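# Eject pipette tip into bin, then re-hang pipette

## Task

Remove the used tip from the pipette by pressing the tip-ejector button next to the plunger, so that the tip ends up in the waste bin. The tip may be released to drop only when at least half of its length is already lower than the bin's rim; dropping it from any higher fails at once. The bin must stay upright. The used tip may contact nothing but the pipette and the bin, so not the hand, table or rack; any other contact fails at once. Afterwards put the pipette back on its rack, hanging by its finger rest, vertical and at its original hanging height, and resting there without the robot holding it.

## Robot and tools

ROBOT. A single six-joint arm (UR7e type) carries one right hand with sixteen motors: index, middle and ring fingers plus a thumb. Each digit ends in a grippy rubber cap; other hand surfaces slip. A rigid mast sits on the palm side of the wrist (hand-point x +0.05 to +0.10, z -0.16 to -0.11, y up to +0.06) and can collide with things.

FRAMES. Scene frame: origin on the table top under the arm base, +z up, +y to the left when facing +x. Positions are in metres, orientation as quaternion wxyz. The hand point sits in front of the palm where thumb, index and middle tips meet in a pinch. Its axes: +z along the straightened fingers toward the tips, +x across the palm away from the thumb, +y outward from the palm face (palm face at y = -0.062). Straight fingers have knuckles at z = -0.017 and tips 0.139 m beyond; bending moves tips toward +y.

ROW FORMAT (shared by execute_actions and move). One row is a flat list of 24 numbers, each in [-1, 1]:
1-6: dx, dy, dz, rx, ry, rz. An offset, not a pose, in the hand point's own axes, measured from the hand point pose measured when the action began (for a call's first action, the last pose reported). Every row of an action is counted from that same start, not from the preceding row. Scale: 1.0 = 0.6 m for dx..dz and 180 degrees for rx..rz; rx, ry, rz form one rotation vector.
7-22: absolute goal angles for the hand hinges, mapped linearly between each hinge's stops, in this fixed order: index_mcp, index_abd, index_pip, index_dip, middle_mcp, middle_abd, middle_pip, middle_dip, ring_mcp, ring_abd, ring_pip, ring_dip, thumb_cmc, thumb_axl, thumb_mcp, thumb_ipl. Going toward -1: finger _mcp curls at the knuckle toward the palm (straight at +0.75), _abd swings the finger away from the thumb (straight 0.00), _pip and _dip curl the middle and end joints (straight +0.58 and +0.70). thumb_cmc swings the thumb from alongside the palm to in front of it (straight +0.71); thumb_axl rolls it (straight +0.68, quarter turn near -0.40); thumb_mcp (straight +0.23) and thumb_ipl (straight +0.17) bend it.
23: current_limit, a cap for all motors, linear from 0 mA at -1 to 550 mA at +1, floor 11 mA. Low values weaken fingers and slow them.
24: speed; set-points travel at (speed+1)/2 of 5.9 rad/s. Start values are +0.4 and -0.6; the last written values persist.

TOOLS.
execute_actions(actions): actions is a list of actions; each action is a table of at most 15 rows, one row per 1/30 s step; a shorter table repeats its final row to fill 15 steps (0.5 s). An empty list simply reports state. Per step the commanded pose is clipped to within 100 mm and 16 degrees of the measured pose, so large offsets need several actions; the arm stops at the last clipped pose.
move(target, speed, stop_force, blocking): drives the hand point in a straight line toward one row's offset (counted from the pose in the most recent result showing one). speed 0.002-0.5 m/s (default 0.25); rotation up to twice that in rad/s. Path lasts 0.5-10 s. It does not avoid obstacles. stop_force (9-40 N, optional) halts the path when the wrist sensor feels that much extra resistance along the motion direction; use it only when approaching contact slowly and without rotating, and omit it when backing off something you press on. blocking=false returns after 0.5 s while the arm keeps going; not allowed with stop_force; check with wait(0) or halt with stop.
wait(seconds): 0 to 10; holds the last command.
stop(): brakes a running move.
zoom_image(camera, region): camera is cam_head_left, cam_head_right, cam_high, cam_low or cam_wrist (all 504x504); region [x0, y0, x1, y1] in pixels, at most 504x504.
read_manual(section): licence texts only.
finished_scene(scene): ends the current scene (pass its number) and reports success.

RESULTS. The state line gives hand point position, quaternion and velocities in the scene frame. 'Hand target' is the pose currently being driven toward. Step readings list positions; HELD marks steps partly held back. 'pose unreachable' means the clearance check altered the command. A move line reports the ending: done, off_target, moving, held, fault, or contact (stop_force triggered), plus limits such as paced or held and the distance from target. Wrist force and torque are in the hand point axes, pointing from a touched surface into the arm, with offsets up to about 4 N, noise about 2.4 N, saturating near 50 N. Hand entries follow the motor order: hand_goal, hand_measured, hand_current_ma, hand_state (moving, goal, blocked, overload).

AVOID. The arm is stiff: commanding even slightly into a firm object can cause a fault. Joint torque over its load limit (wrist joints 24.3 N m) or any external force of 150 N stops the arm for 10 s and skips the rest of the call; hand commands sent during a stop are lost. A motor at 495 mA or more for 5 s shuts down for 10 s. Motors warn at 70 °C and brake the arm at 85 °C. Never let the tip fall from above the half-below-rim point, never let it touch the hand, table or rack, keep the bin upright, knock nothing off the table, and avoid slams and drops. Loose objects may occasionally get nudged.

Each tool is called by a JSON object that holds its "method" and its "body", one argument or row to a line.

## Session

I'll start by looking at the scene.

{"method": "execute_actions", "body": {
  "actions": []
}}

Scene clock: 0.00 s.
end_effector_position=(+0.5057, -0.3288, +0.3474) hand_goal=(+0.754, +0.000, +0.576, +0.696, +0.754, +0.000, +0.576, +0.696, +0.754, +0.000, +0.576, +0.696, +0.714, +0.678, +0.226, +0.168) hand_measured=(+0.754, +0.000, +0.576, +0.696, +0.754, +0.000, +0.576, +0.696, +0.754, +0.000, +0.576, +0.696, +0.714, +0.678, +0.226, +0.168) hand_current_ma=(+0, +0, +0, +0, +0, +0, +0, +0, +0, +0, +0, +0, +0, +0, +0, +0) hand_state=(goal, goal, goal, goal, goal, goal, goal, goal, goal, goal, goal, goal, goal, goal, goal, goal) hand_current_limit=0.40 hand_speed=-0.60 end_effector_quat_wxyz=(+0.093, -0.267, +0.810, -0.513) end_effector_velocity=(+0.000, +0.000, -0.000) end_effector_angular_velocity=(+0.000, -0.000, +0.000)
Joint positions: [-0.66  -1.379  2.026 -3.287 -1.899 -3.12 ]
Joint velocities: [ 0.001 -0.     0.001  0.    -0.     0.001]
Wrist force (N, on the end effector, along its own x y z axes, offset not removed): no reading
Wrist torque (N m, same axes, about the end effector's origin, offset not removed): no reading
Hand target: +0.506, -0.329, +0.347; +0.093, -0.267, +0.810, -0.513

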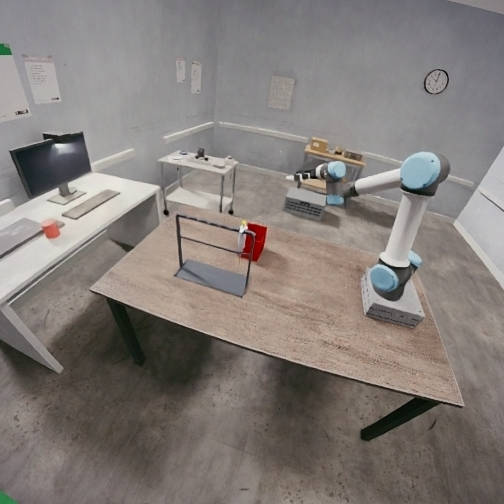

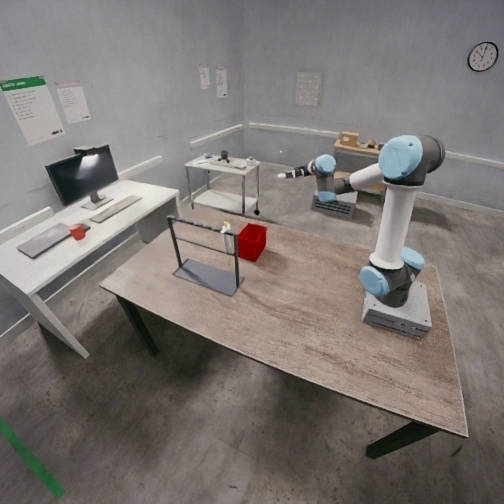

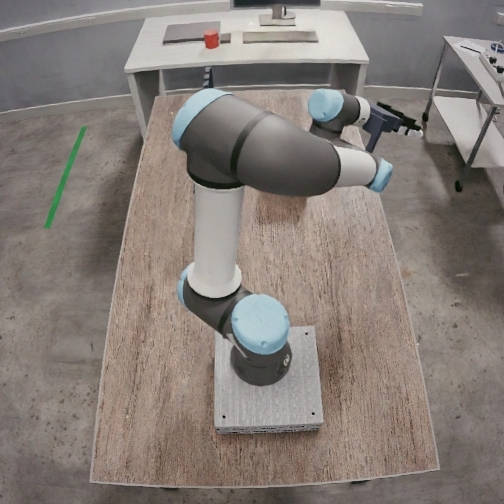

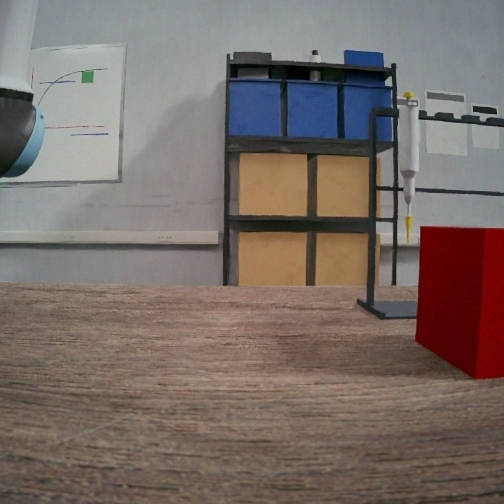

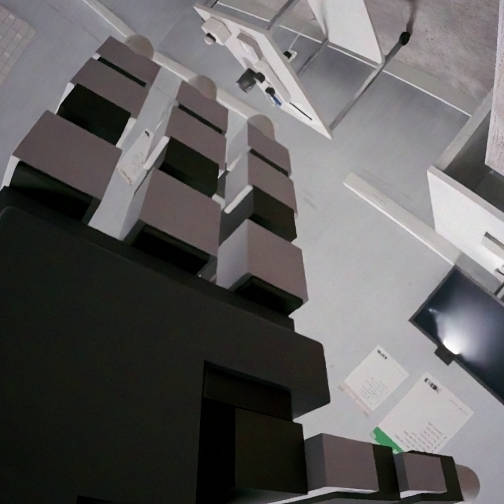

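{"method": "zoom_image", "body": {
  "camera": "cam_low",
  "region": [350, 70, 504, 260]
}}

{"method": "zoom_image", "body": {
  "camera": "cam_head_left",
  "region": [160, 200, 290, 310]
}}

{"method": "zoom_image", "body": {
  "camera": "cam_head_right",
  "region": [155, 200, 285, 310]
}}

Region (350, 70, 504, 260) of cam_low's 504x504 image, scaled by 2.653, with more detail than that image has; it fills the left 409 columns of this view, and the rest is white.

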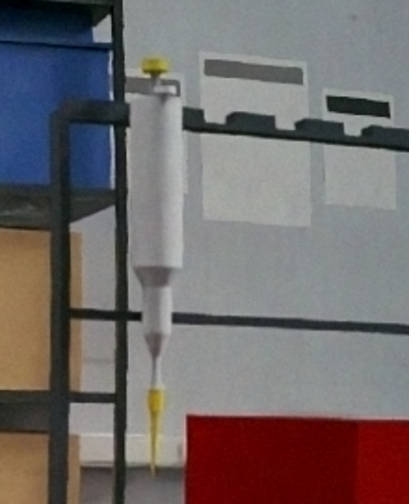

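Region (160, 200, 290, 310) of cam_head_left's 504x504 image, scaled by 3.877, with more detail than that image has; it fills the top 426 rows of this view, and the rest is white.

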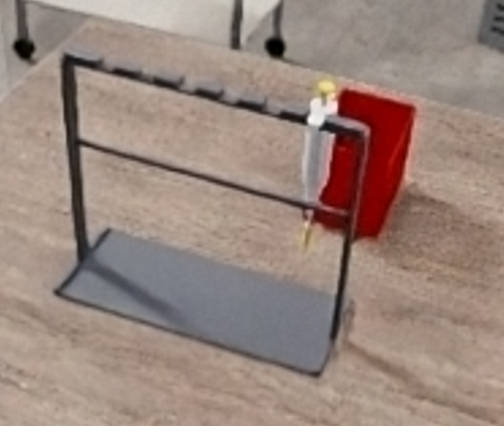

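Region (155, 200, 285, 310) of cam_head_right's 504x504 image, scaled by 3.877, with more detail than that image has; it fills the top 426 rows of this view, and the rest is white.

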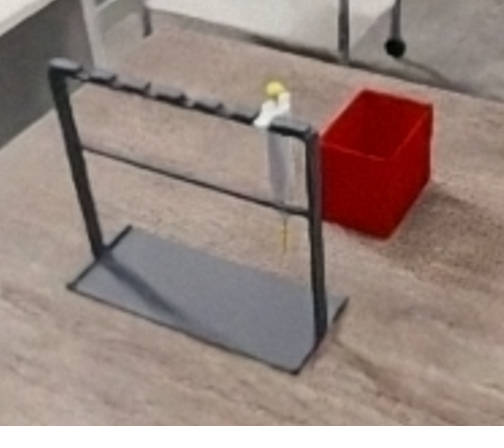

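{"method": "zoom_image", "body": {
  "camera": "cam_low",
  "region": [380, 80, 440, 140]
}}

{"method": "zoom_image", "body": {
  "camera": "cam_head_left",
  "region": [225, 212, 265, 252]
}}

{"method": "zoom_image", "body": {
  "camera": "cam_head_right",
  "region": [208, 212, 248, 252]
}}

Region (380, 80, 440, 140) of cam_low's 504x504 image, scaled by 8.400, with more detail than that image has.

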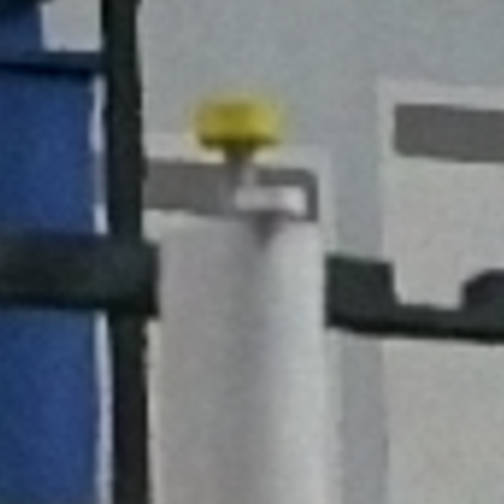

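Region (225, 212, 265, 252) of cam_head_left's 504x504 image, scaled by 12.600, with more detail than that image has.

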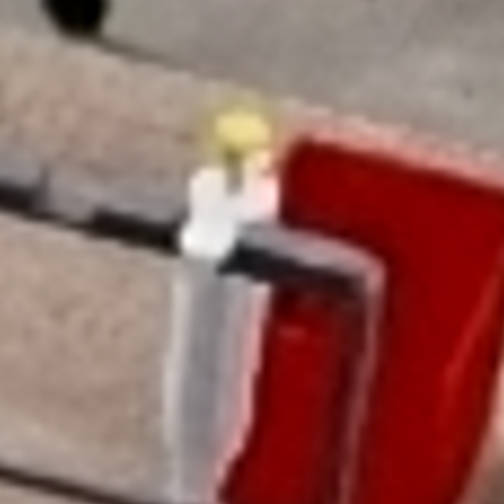

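Region (208, 212, 248, 252) of cam_head_right's 504x504 image, scaled by 12.600, with more detail than that image has.

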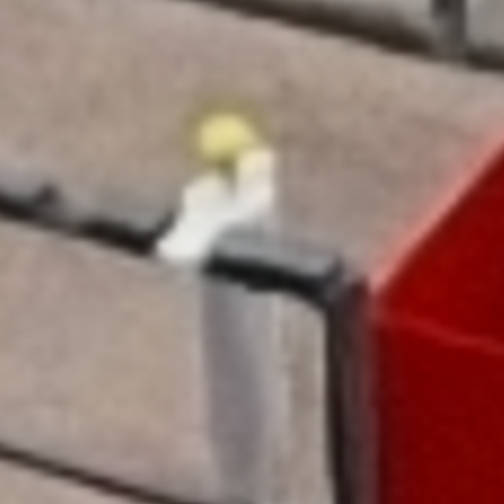

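{"method": "move", "body": {
  "target": [-0.5469, 0.0867, -0.2515, -0.2003, -0.4327, 0.3431, 0.754, 0.0, 0.576, 0.696, 0.754, 0.0, 0.576, 0.696, 0.98, 0.0, 0.9, 0.9, 0.714, 0.678, 0.226, 0.168, 0.4, -0.6],
  "speed": 0.3
}}

Scene clock: 123.67 s.
end_effector_position=(+0.6994, -0.0199, +0.3297) hand_goal=(+0.754, +0.000, +0.576, +0.696, +0.754, +0.000, +0.576, +0.696, +0.980, +0.000, +0.900, +0.900, +0.714, +0.678, +0.226, +0.168) hand_measured=(+0.752, -0.002, +0.576, +0.696, +0.752, -0.004, +0.576, +0.696, +0.978, -0.002, +0.898, +0.898, +0.712, +0.678, +0.224, +0.168) hand_current_ma=(-14, -13, -1, +0, -16, -14, -1, +0, -15, -11, -14, -14, -12, -4, -8, -2) hand_state=(goal, goal, goal, goal, goal, goal, goal, goal, goal, goal, goal, goal, goal, goal, goal, goal) hand_current_limit=0.40 hand_speed=-0.60 end_effector_quat_wxyz=(+0.698, -0.111, +0.699, +0.110) end_effector_velocity=(+0.001, +0.001, +0.000) end_effector_angular_velocity=(+0.009, -0.009, +0.000)
Joint positions: [-0.525 -0.726  1.76  -4.155 -0.683 -1.59 ]
Joint velocities: [ 0.004  0.009 -0.009 -0.018 -0.003  0.019]
Wrist force (N, on the end effector, along its own x y z axes, offset not removed): [0.2 1.1 0.4]
Wrist torque (N m, same axes, about the end effector's origin, offset not removed): [0.01 -0.07 -0.12]
Hand target: +0.700, -0.020, +0.330; +0.698, -0.111, +0.698, +0.111
Off the commanded pose: 0.000 m, 0 deg.
move: done
camera_calibration (this result's frames):
cam_wrist: T_world_to_cam=[[-0.189452, 0.563606, 0.804025, -0.0866996], [-0.520335, -0.752049, 0.404566, 0.164606], [0.832682, -0.341716, 0.435741, -0.608085], [0, 0, 0, 1]] pos_world=[0.575567, -0.0351361, 0.268082]

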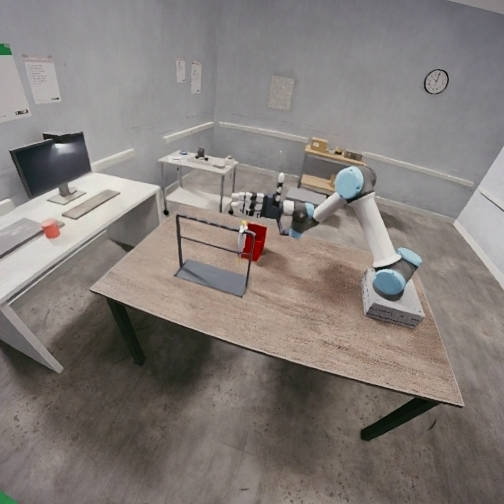

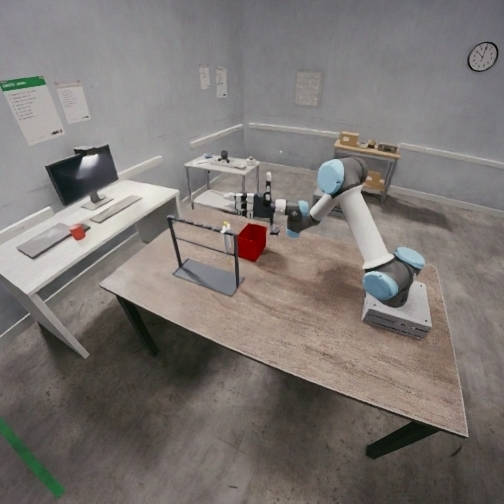

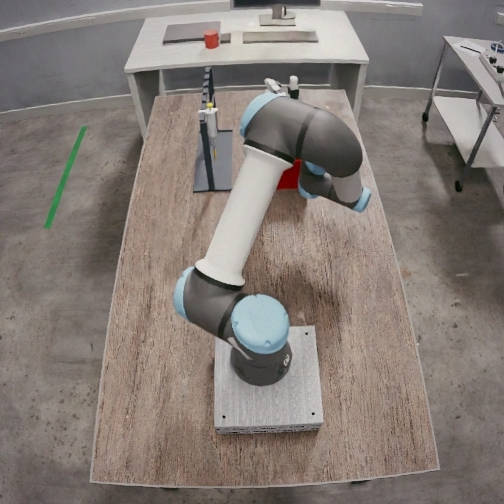

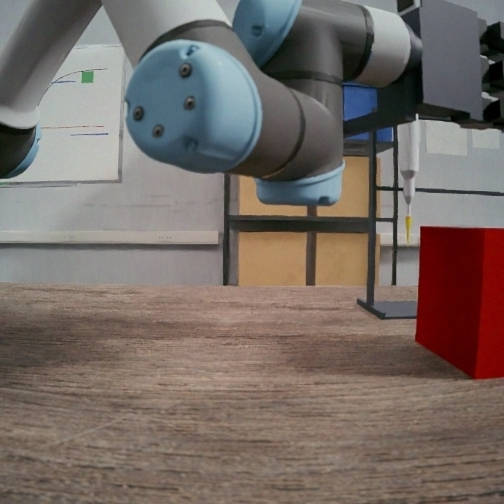

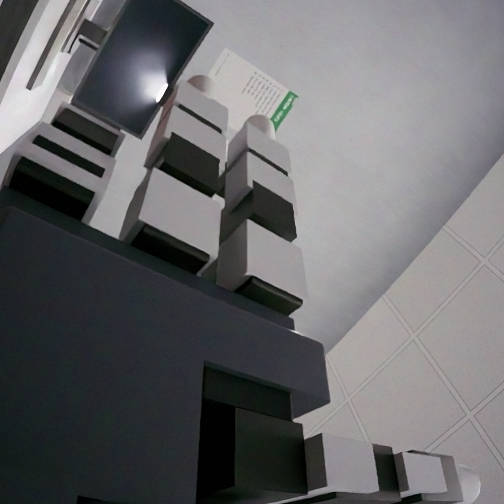

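{"method": "zoom_image", "body": {
  "camera": "cam_high",
  "region": [185, 85, 245, 145]
}}

{"method": "zoom_image", "body": {
  "camera": "cam_high",
  "region": [170, 60, 310, 200]
}}

{"method": "zoom_image", "body": {
  "camera": "cam_head_right",
  "region": [200, 160, 320, 280]
}}

Region (185, 85, 245, 145) of cam_high's 504x504 image, scaled by 8.400, with more detail than that image has.

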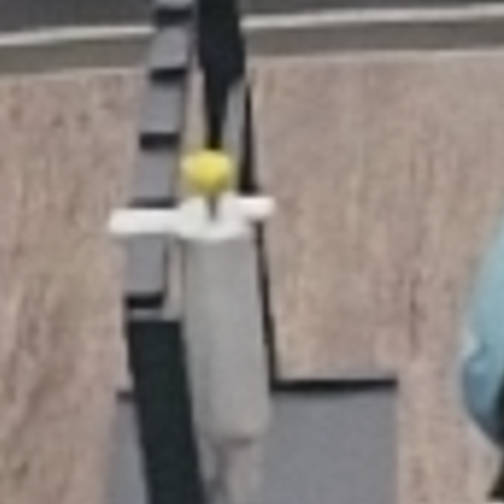

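Region (170, 60, 310, 200) of cam_high's 504x504 image, scaled by 3.600, with more detail than that image has.

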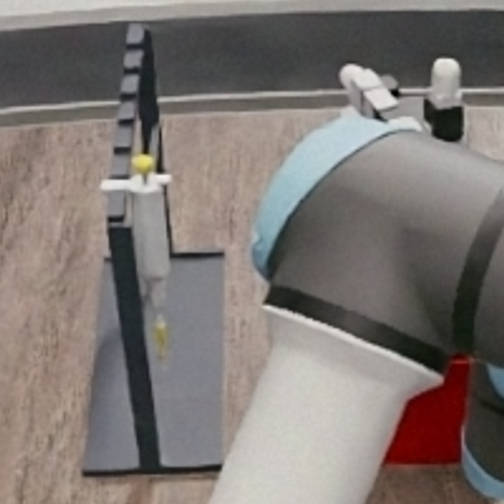

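Region (200, 160, 320, 280) of cam_head_right's 504x504 image, scaled by 4.200, with more detail than that image has.

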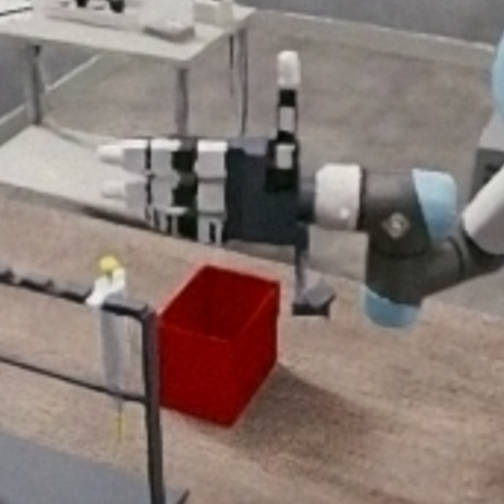

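{"method": "zoom_image", "body": {
  "camera": "cam_head_left",
  "region": [210, 160, 330, 280]
}}

{"method": "zoom_image", "body": {
  "camera": "cam_low",
  "region": [330, 0, 504, 174]
}}

Region (210, 160, 330, 280) of cam_head_left's 504x504 image, scaled by 4.200, with more detail than that image has.

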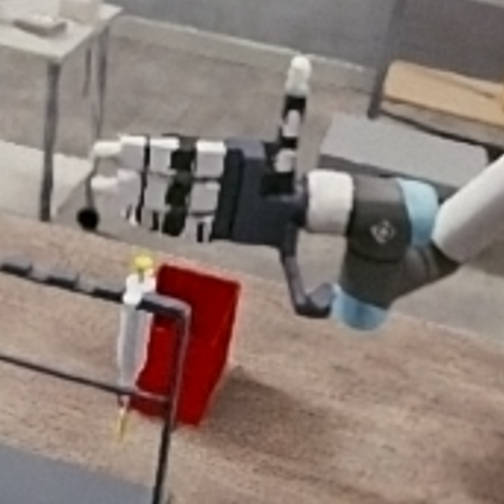

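Region (330, 0, 504, 174) of cam_low's 504x504 image, scaled by 2.897, with more detail than that image has.

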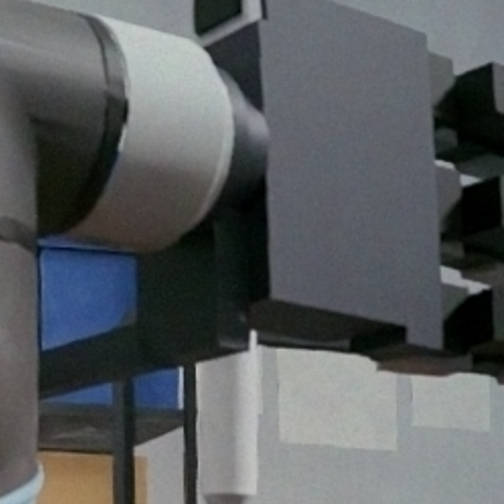

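{"method": "move", "body": {
  "target": [0.1262, 0.1417, 0.1970, 0, 0, 0, 0.754, 0.0, 0.576, 0.696, 0.754, 0.0, 0.576, 0.696, 0.98, 0.0, 0.9, 0.9, 0.714, 0.678, 0.226, 0.168, 0.4, -0.6],
  "speed": 0.2
}}

Scene clock: 245.10 s.
end_effector_position=(+0.7850, +0.0975, +0.2537) hand_goal=(+0.754, +0.000, +0.576, +0.696, +0.754, +0.000, +0.576, +0.696, +0.980, +0.000, +0.900, +0.900, +0.714, +0.678, +0.226, +0.168) hand_measured=(+0.752, -0.004, +0.576, +0.696, +0.752, -0.004, +0.576, +0.696, +0.978, -0.002, +0.898, +0.898, +0.712, +0.678, +0.224, +0.168) hand_current_ma=(-10, -14, -1, +0, -12, -15, -1, +0, -9, -12, -13, -14, -9, -4, -8, -2) hand_state=(goal, goal, goal, goal, goal, goal, goal, goal, goal, goal, goal, goal, goal, goal, goal, goal) hand_current_limit=0.40 hand_speed=-0.60 end_effector_quat_wxyz=(+0.698, -0.111, +0.699, +0.110) end_effector_velocity=(+0.002, +0.001, -0.000) end_effector_angular_velocity=(-0.001, -0.002, +0.000)
Joint positions: [-0.267 -0.494  1.512 -4.144 -0.941 -1.584]
Joint velocities: [ 0.003  0.003 -0.007  0.002 -0.003 -0.001]
Wrist force (N, on the end effector, along its own x y z axes, offset not removed): [1.0 2.8 -0.5]
Wrist torque (N m, same axes, about the end effector's origin, offset not removed): [0.47 -0.36 0.09]
Hand target: +0.785, +0.098, +0.254; +0.698, -0.111, +0.699, +0.110
Off the commanded pose: 0.000 m, 0 deg.
move: done
camera_calibration (this result's frames):
cam_wrist: T_world_to_cam=[[-0.189413, 0.563657, 0.803999, -0.0756108], [-0.520323, -0.752021, 0.404634, 0.328126], [0.832698, -0.341696, 0.435726, -0.606249], [0, 0, 0, 1]] pos_world=[0.661232, 0.0822229, 0.192179]

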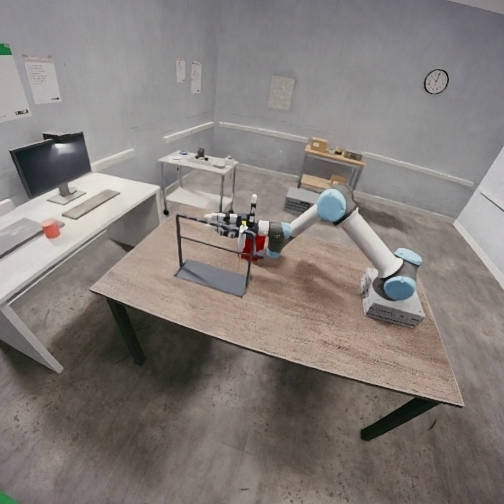

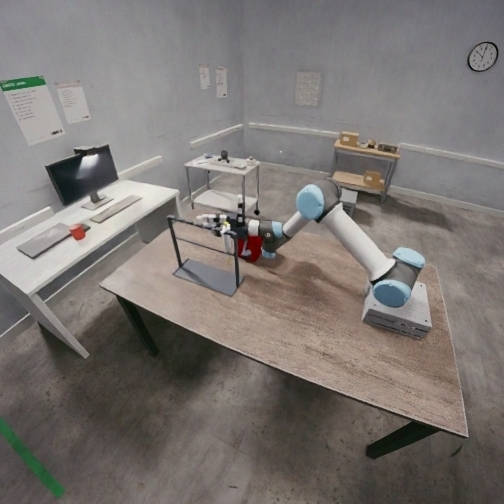

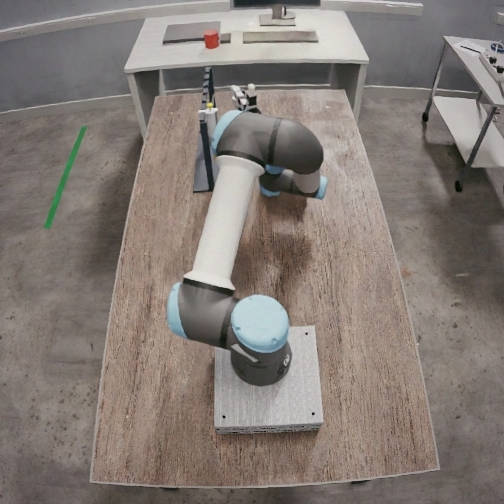

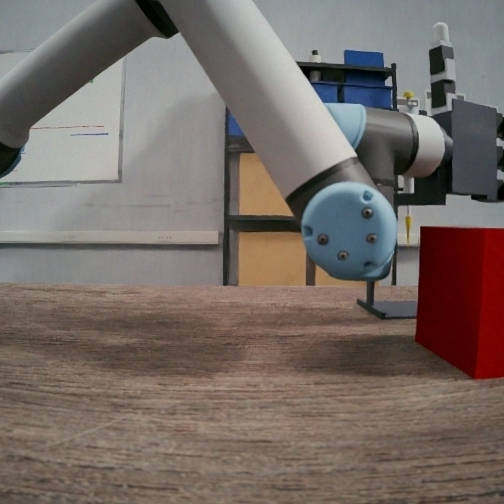

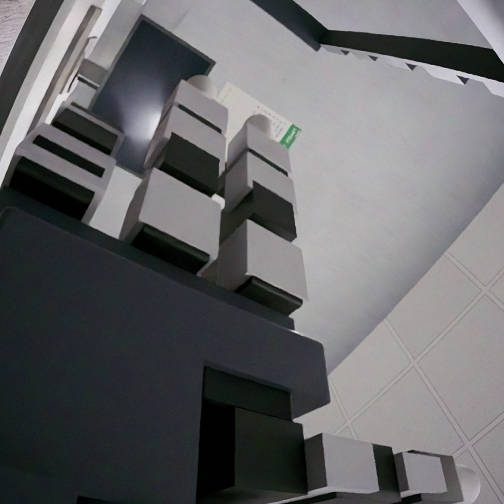

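{"method": "zoom_image", "body": {
  "camera": "cam_head_left",
  "region": [190, 185, 290, 285]
}}

{"method": "zoom_image", "body": {
  "camera": "cam_head_right",
  "region": [185, 185, 285, 285]
}}

{"method": "zoom_image", "body": {
  "camera": "cam_high",
  "region": [185, 60, 275, 150]
}}

{"method": "zoom_image", "body": {
  "camera": "cam_low",
  "region": [360, 10, 504, 154]
}}

Region (190, 185, 290, 285) of cam_head_left's 504x504 image, scaled by 5.040, with more detail than that image has.

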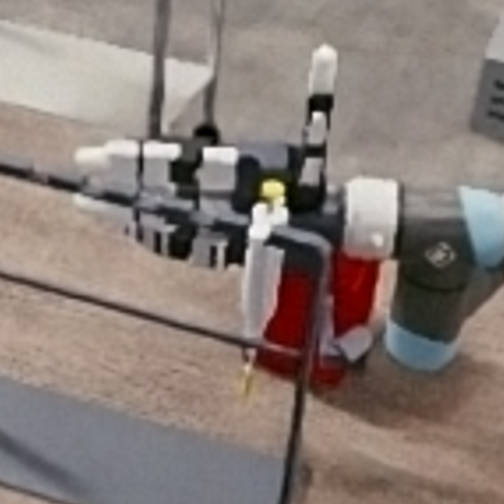

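Region (185, 185, 285, 285) of cam_head_right's 504x504 image, scaled by 5.040, with more detail than that image has.

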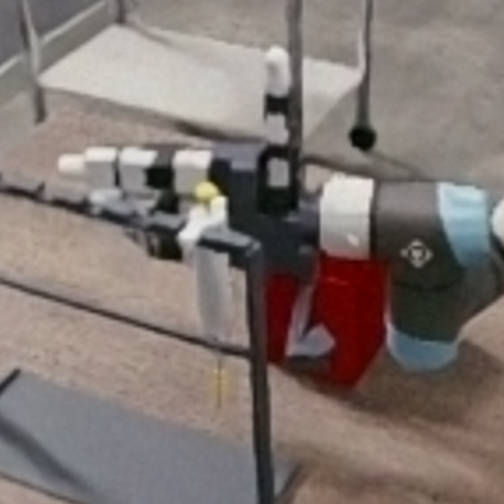

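Region (185, 60, 275, 150) of cam_high's 504x504 image, scaled by 5.600, with more detail than that image has.

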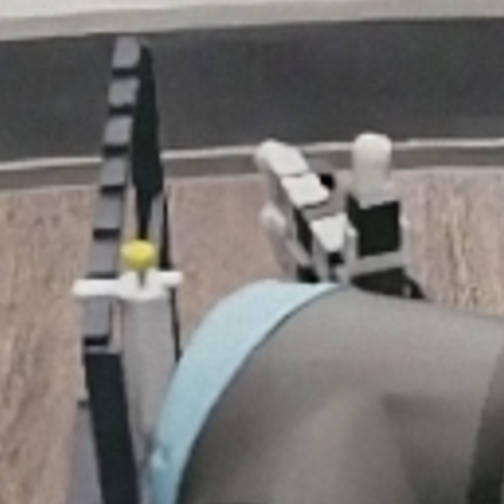

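Region (360, 10, 504, 154) of cam_low's 504x504 image, scaled by 3.500, with more detail than that image has.

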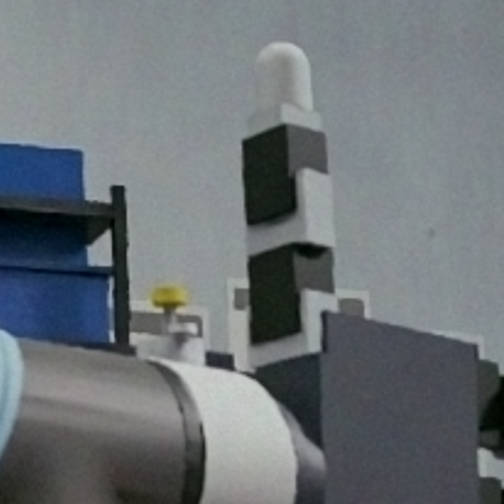

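{"method": "move", "body": {
  "target": [0.003, 0.0833, -0.003, 0, 0, 0, 0.754, 0.0, 0.576, 0.696, 0.754, 0.0, 0.576, 0.696, 0.98, 0.0, 0.9, 0.9, 0.714, 0.678, 0.226, 0.168, 0.4, -0.6],
  "speed": 0.08
}}

Scene clock: 314.00 s.
end_effector_position=(+0.7679, +0.1442, +0.2519) hand_goal=(+0.754, +0.000, +0.576, +0.696, +0.754, +0.000, +0.576, +0.696, +0.980, +0.000, +0.900, +0.900, +0.714, +0.678, +0.226, +0.168) hand_measured=(+0.752, -0.004, +0.576, +0.696, +0.752, -0.004, +0.576, +0.696, +0.978, -0.002, +0.898, +0.898, +0.712, +0.678, +0.224, +0.168) hand_current_ma=(-10, -14, -1, +0, -11, -15, -1, +0, -9, -12, -13, -14, -8, -4, -8, -2) hand_state=(goal, goal, goal, goal, goal, goal, goal, goal, goal, goal, goal, goal, goal, goal, goal, goal) hand_current_limit=0.40 hand_speed=-0.60 end_effector_quat_wxyz=(+0.698, -0.111, +0.699, +0.110) end_effector_velocity=(-0.001, +0.002, -0.001) end_effector_angular_velocity=(-0.000, -0.000, +0.000)
Joint positions: [-0.196 -0.514  1.579 -4.192 -1.011 -1.583]
Joint velocities: [ 0.004  0.001  0.001 -0.002 -0.003 -0.   ]
Wrist force (N, on the end effector, along its own x y z axes, offset not removed): [1.5 1.6 -4.0]
Wrist torque (N m, same axes, about the end effector's origin, offset not removed): [0.67 -0.26 0.00]
Hand target: +0.768, +0.144, +0.252; +0.698, -0.111, +0.699, +0.110
Off the commanded pose: 0.000 m, 0 deg.
move: done
camera_calibration (this result's frames):
cam_wrist: T_world_to_cam=[[-0.189429, 0.563665, 0.803989, -0.103753], [-0.520303, -0.752028, 0.404647, 0.355079], [0.832707, -0.341666, 0.435733, -0.575219], [0, 0, 0, 1]] pos_world=[0.644084, 0.128978, 0.190376]

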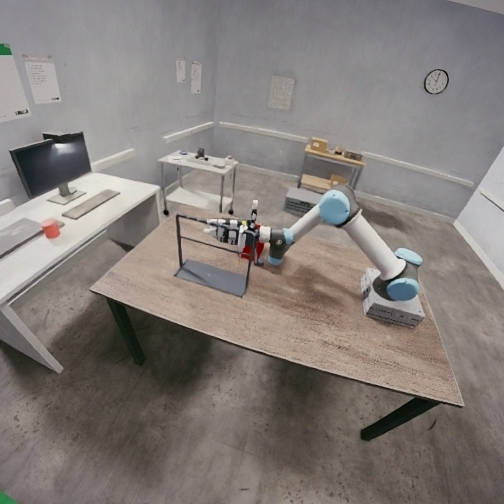

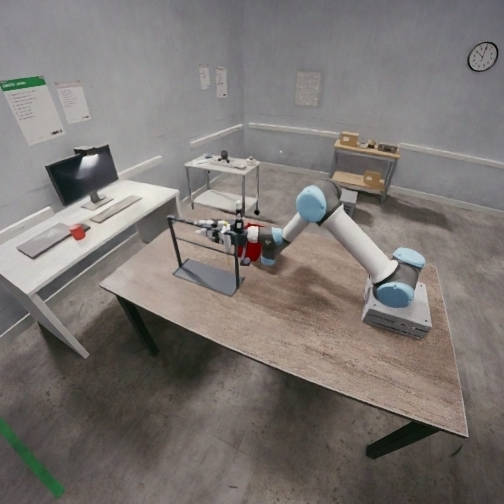

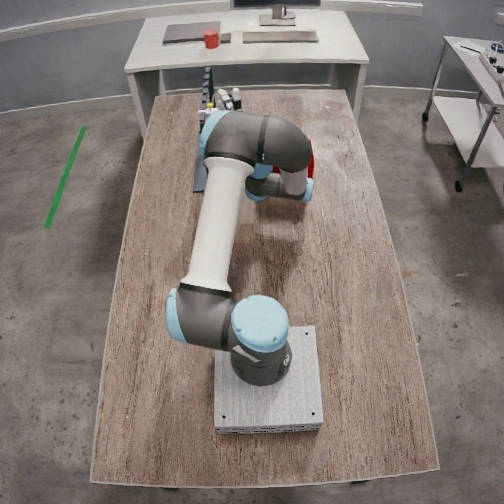

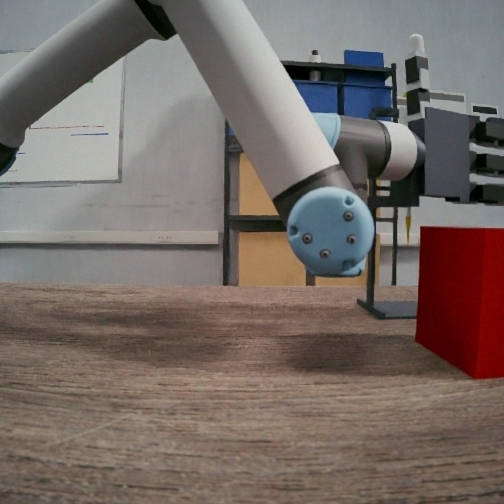

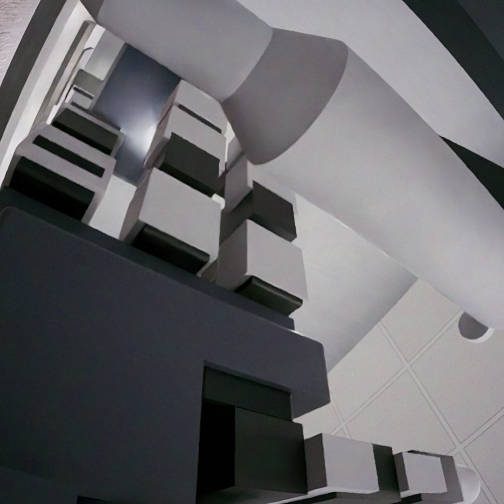

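{"method": "zoom_image", "body": {
  "camera": "cam_wrist",
  "region": [300, 100, 504, 360]
}}

{"method": "zoom_image", "body": {
  "camera": "cam_head_left",
  "region": [195, 190, 285, 280]
}}

{"method": "zoom_image", "body": {
  "camera": "cam_head_right",
  "region": [185, 190, 275, 280]
}}

Region (300, 100, 504, 360) of cam_wrist's 504x504 image, scaled by 1.938, with more detail than that image has; it fills the left 395 columns of this view, and the rest is white.

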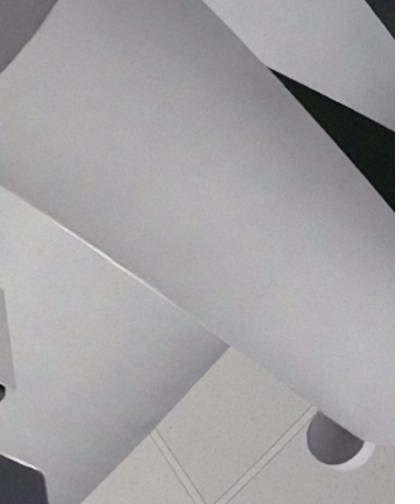

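Region (195, 190, 285, 280) of cam_head_left's 504x504 image, scaled by 5.600, with more detail than that image has.

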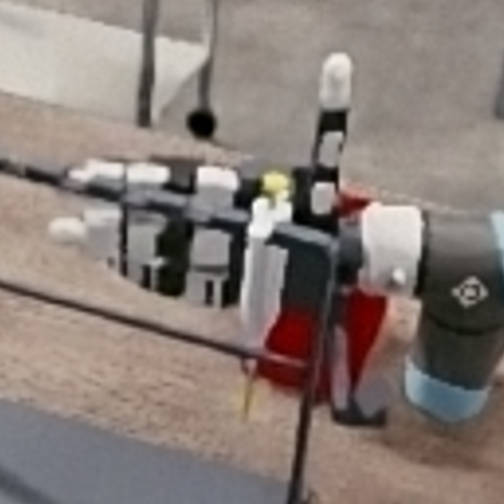

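Region (185, 190, 275, 280) of cam_head_right's 504x504 image, scaled by 5.600, with more detail than that image has.

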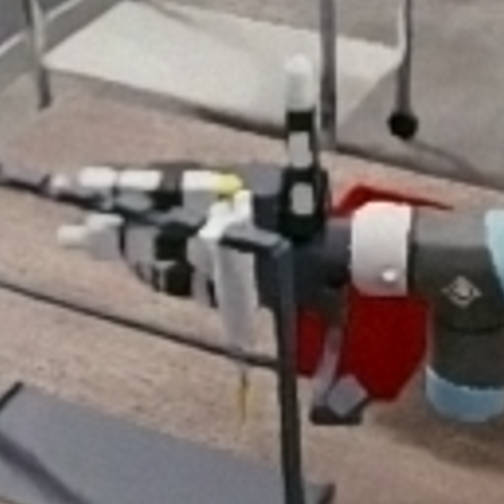

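{"method": "move", "body": {
  "target": [0.005, 0.0667, 0.0, 0, 0, 0, -0.207, 0.0, 0.431, 0.406, -0.207, 0.0, 0.431, 0.406, 0.98, 0.0, 0.9, 0.9, 0.714, 0.678, 0.226, 0.168, 0.4, -0.6],
  "speed": 0.05
}}

Scene clock: 388.33 s.
end_effector_position=(+0.7555, +0.1822, +0.2489) hand_goal=(-0.206, +0.000, +0.432, +0.406, -0.206, +0.000, +0.432, +0.406, +0.980, +0.000, +0.900, +0.900, +0.714, +0.678, +0.226, +0.168) hand_measured=(-0.204, -0.004, +0.434, +0.408, -0.204, -0.004, +0.434, +0.408, +0.978, -0.002, +0.898, +0.898, +0.712, +0.678, +0.224, +0.168) hand_current_ma=(+13, -14, +12, +14, +14, -15, +12, +14, -9, -12, -13, -14, -8, -4, -8, -2) hand_state=(goal, goal, goal, goal, goal, goal, goal, goal, goal, goal, goal, goal, goal, goal, goal, goal) hand_current_limit=0.40 hand_speed=-0.60 end_effector_quat_wxyz=(+0.698, -0.111, +0.699, +0.110) end_effector_velocity=(-0.000, +0.000, +0.000) end_effector_angular_velocity=(-0.001, -0.003, -0.001)
Joint positions: [-0.134 -0.52   1.616 -4.222 -1.074 -1.582]
Joint velocities: [ 0.001  0.001 -0.001 -0.003 -0.001 -0.001]
Wrist force (N, on the end effector, along its own x y z axes, offset not removed): [2.0 -1.1 -3.1]
Wrist torque (N m, same axes, about the end effector's origin, offset not removed): [0.05 -0.50 -0.13]
Hand target: +0.755, +0.182, +0.249; +0.698, -0.111, +0.699, +0.110
Off the commanded pose: 0.000 m, 0 deg.
move: done
camera_calibration (this result's frames):
cam_wrist: T_world_to_cam=[[-0.18943, 0.563676, 0.803981, -0.125086], [-0.520299, -0.752024, 0.404658, 0.378395], [0.832709, -0.341656, 0.435736, -0.550611], [0, 0, 0, 1]] pos_world=[0.631682, 0.16695, 0.187367]

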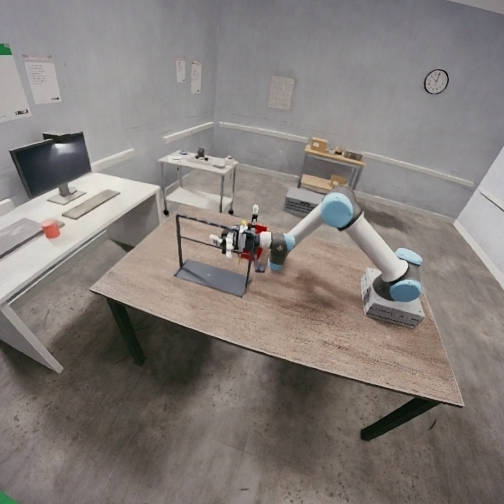

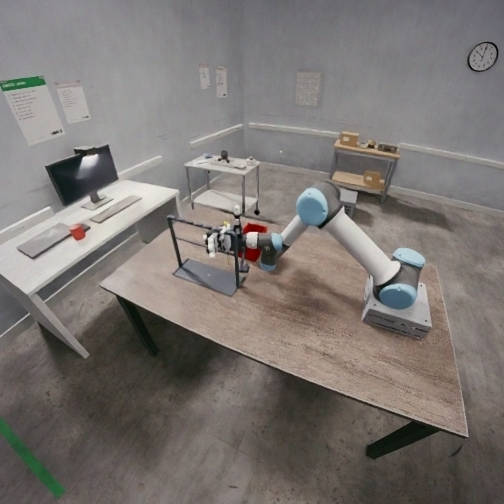

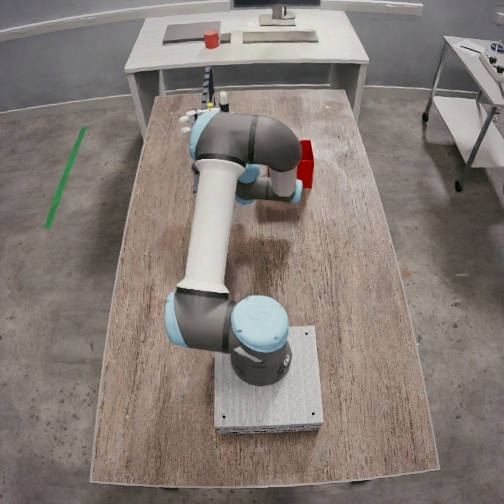

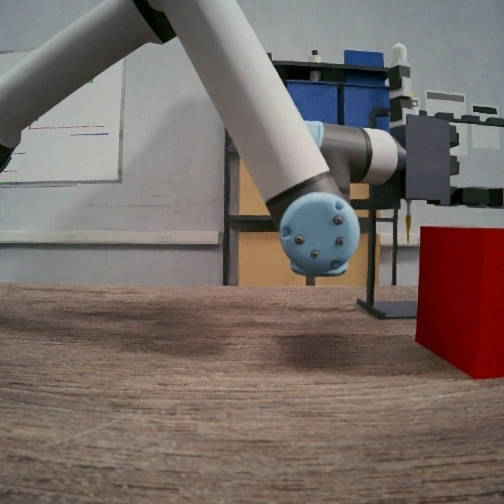

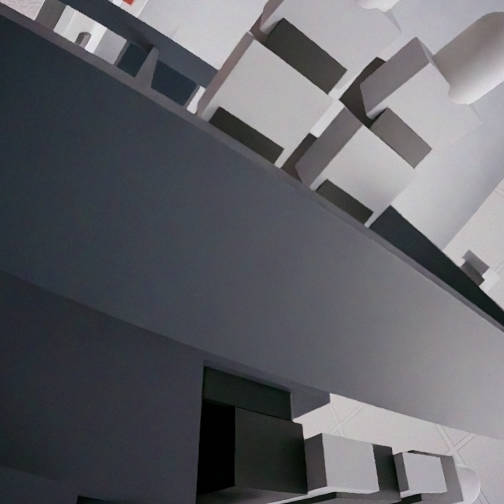

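{"method": "zoom_image", "body": {
  "camera": "cam_wrist",
  "region": [380, 190, 504, 340]
}}

{"method": "zoom_image", "body": {
  "camera": "cam_head_left",
  "region": [200, 195, 280, 275]
}}

{"method": "zoom_image", "body": {
  "camera": "cam_head_right",
  "region": [190, 195, 270, 275]
}}

{"method": "zoom_image", "body": {
  "camera": "cam_high",
  "region": [170, 80, 240, 150]
}}

Region (380, 190, 504, 340) of cam_wrist's 504x504 image, scaled by 3.360, with more detail than that image has; it fills the left 417 columns of this view, and the rest is white.

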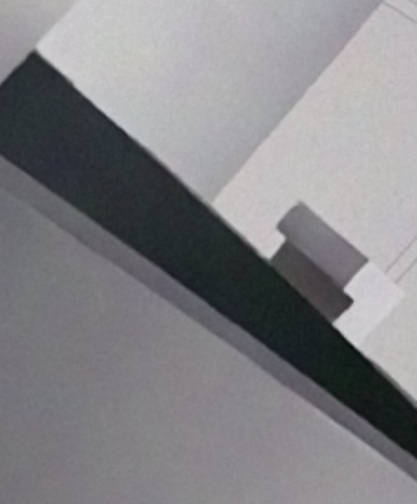

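Region (200, 195, 280, 275) of cam_head_left's 504x504 image, scaled by 6.300, with more detail than that image has.

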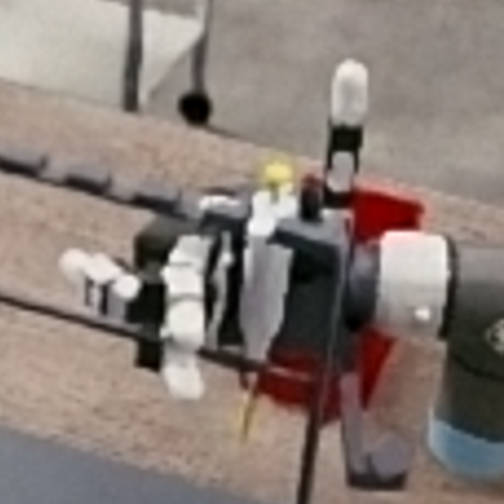

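Region (190, 195, 270, 275) of cam_head_right's 504x504 image, scaled by 6.300, with more detail than that image has.

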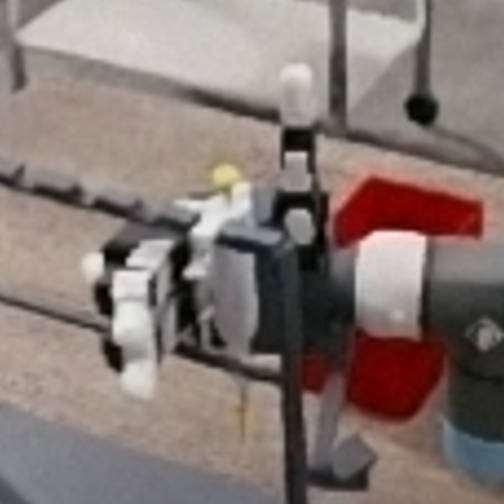

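Region (170, 80, 240, 150) of cam_high's 504x504 image, scaled by 7.200, with more detail than that image has.

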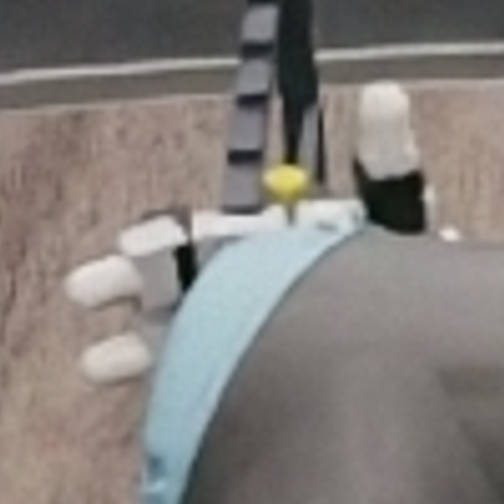

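{"method": "zoom_image", "body": {
  "camera": "cam_wrist",
  "region": [40, 0, 260, 150]
}}

{"method": "zoom_image", "body": {
  "camera": "cam_low",
  "region": [350, 80, 504, 250]
}}

Region (40, 0, 260, 150) of cam_wrist's 504x504 image, scaled by 2.291, with more detail than that image has; it fills the top 344 rows of this view, and the rest is white.

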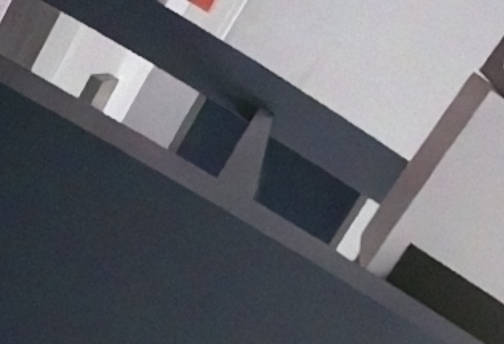

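Region (350, 80, 504, 250) of cam_low's 504x504 image, scaled by 2.965, with more detail than that image has; it fills the left 457 columns of this view, and the rest is white.

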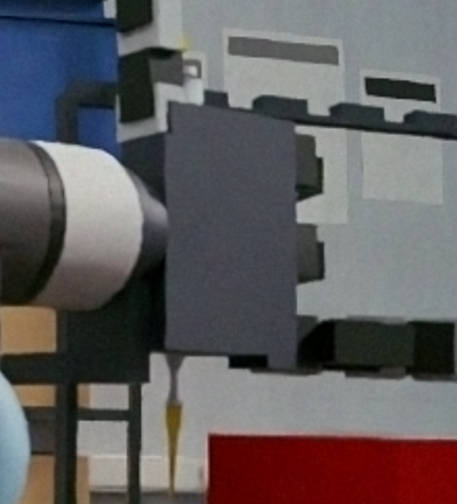

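{"method": "move", "body": {
  "target": [0.0015, 0.0074, 0.0104, -0.0222, 0.0222, 0, -0.207, 0.0, 0.431, 0.406, -0.207, 0.0, 0.431, 0.406, 1.0, 0.0, 0.9, 0.9, 0.714, 0.678, 0.226, 0.168, 0.4, -0.6],
  "speed": 0.04
}}

Scene clock: 509.83 s.
end_effector_position=(+0.7600, +0.1883, +0.2480) hand_goal=(-0.206, +0.000, +0.432, +0.406, -0.206, +0.000, +0.432, +0.406, +1.000, +0.000, +0.900, +0.900, +0.714, +0.678, +0.226, +0.168) hand_measured=(-0.204, -0.004, +0.434, +0.408, -0.204, -0.004, +0.434, +0.408, +0.998, -0.002, +0.898, +0.898, +0.712, +0.678, +0.224, +0.168) hand_current_ma=(+13, -14, +12, +14, +14, -15, +12, +14, -14, -12, -13, -14, -8, -4, -8, -2) hand_state=(goal, goal, goal, goal, goal, goal, goal, goal, goal, goal, goal, goal, goal, goal, goal, goal) hand_current_limit=0.40 hand_speed=-0.60 end_effector_quat_wxyz=(+0.669, -0.139, +0.718, +0.131) end_effector_velocity=(+0.001, +0.001, -0.000) end_effector_angular_velocity=(-0.003, +0.008, +0.008)
Joint positions: [-0.142 -0.545  1.606 -4.106 -0.999 -1.624]
Joint velocities: [-0.001 -0.003 -0.001  0.015  0.008 -0.007]
Wrist force (N, on the end effector, along its own x y z axes, offset not removed): [0.5 2.5 0.4]
Wrist torque (N m, same axes, about the end effector's origin, offset not removed): [0.27 -0.24 -0.17]
Hand target: +0.760, +0.188, +0.248; +0.669, -0.139, +0.718, +0.131
Off the commanded pose: 0.000 m, 0 deg.
move: done
camera_calibration (this result's frames):
cam_wrist: T_world_to_cam=[[-0.175662, 0.568213, 0.803913, -0.138231], [-0.439477, -0.775986, 0.452444, 0.316937], [0.88091, -0.273824, 0.386028, -0.588967], [0, 0, 0, 1]] pos_world=[0.633832, 0.16321, 0.195087]

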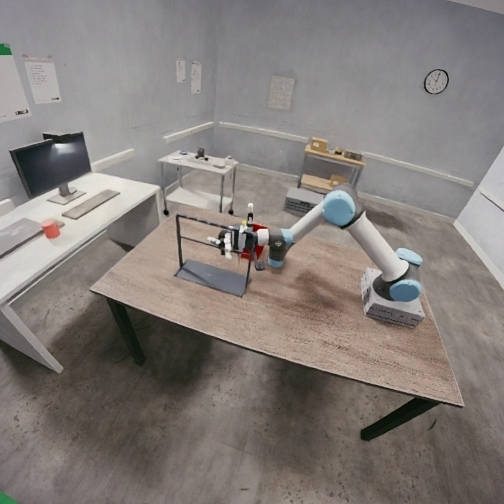

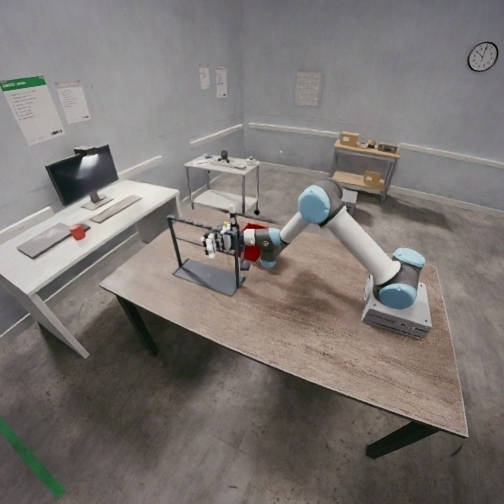

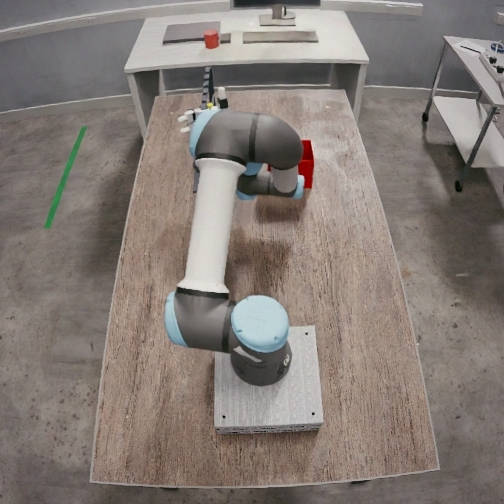

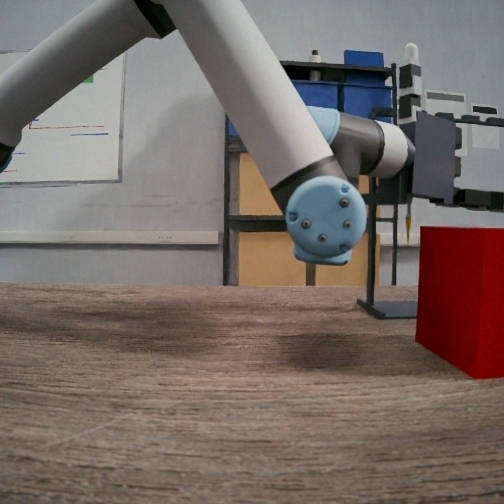

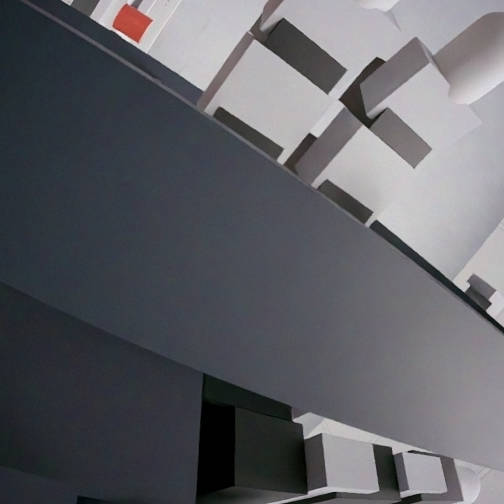

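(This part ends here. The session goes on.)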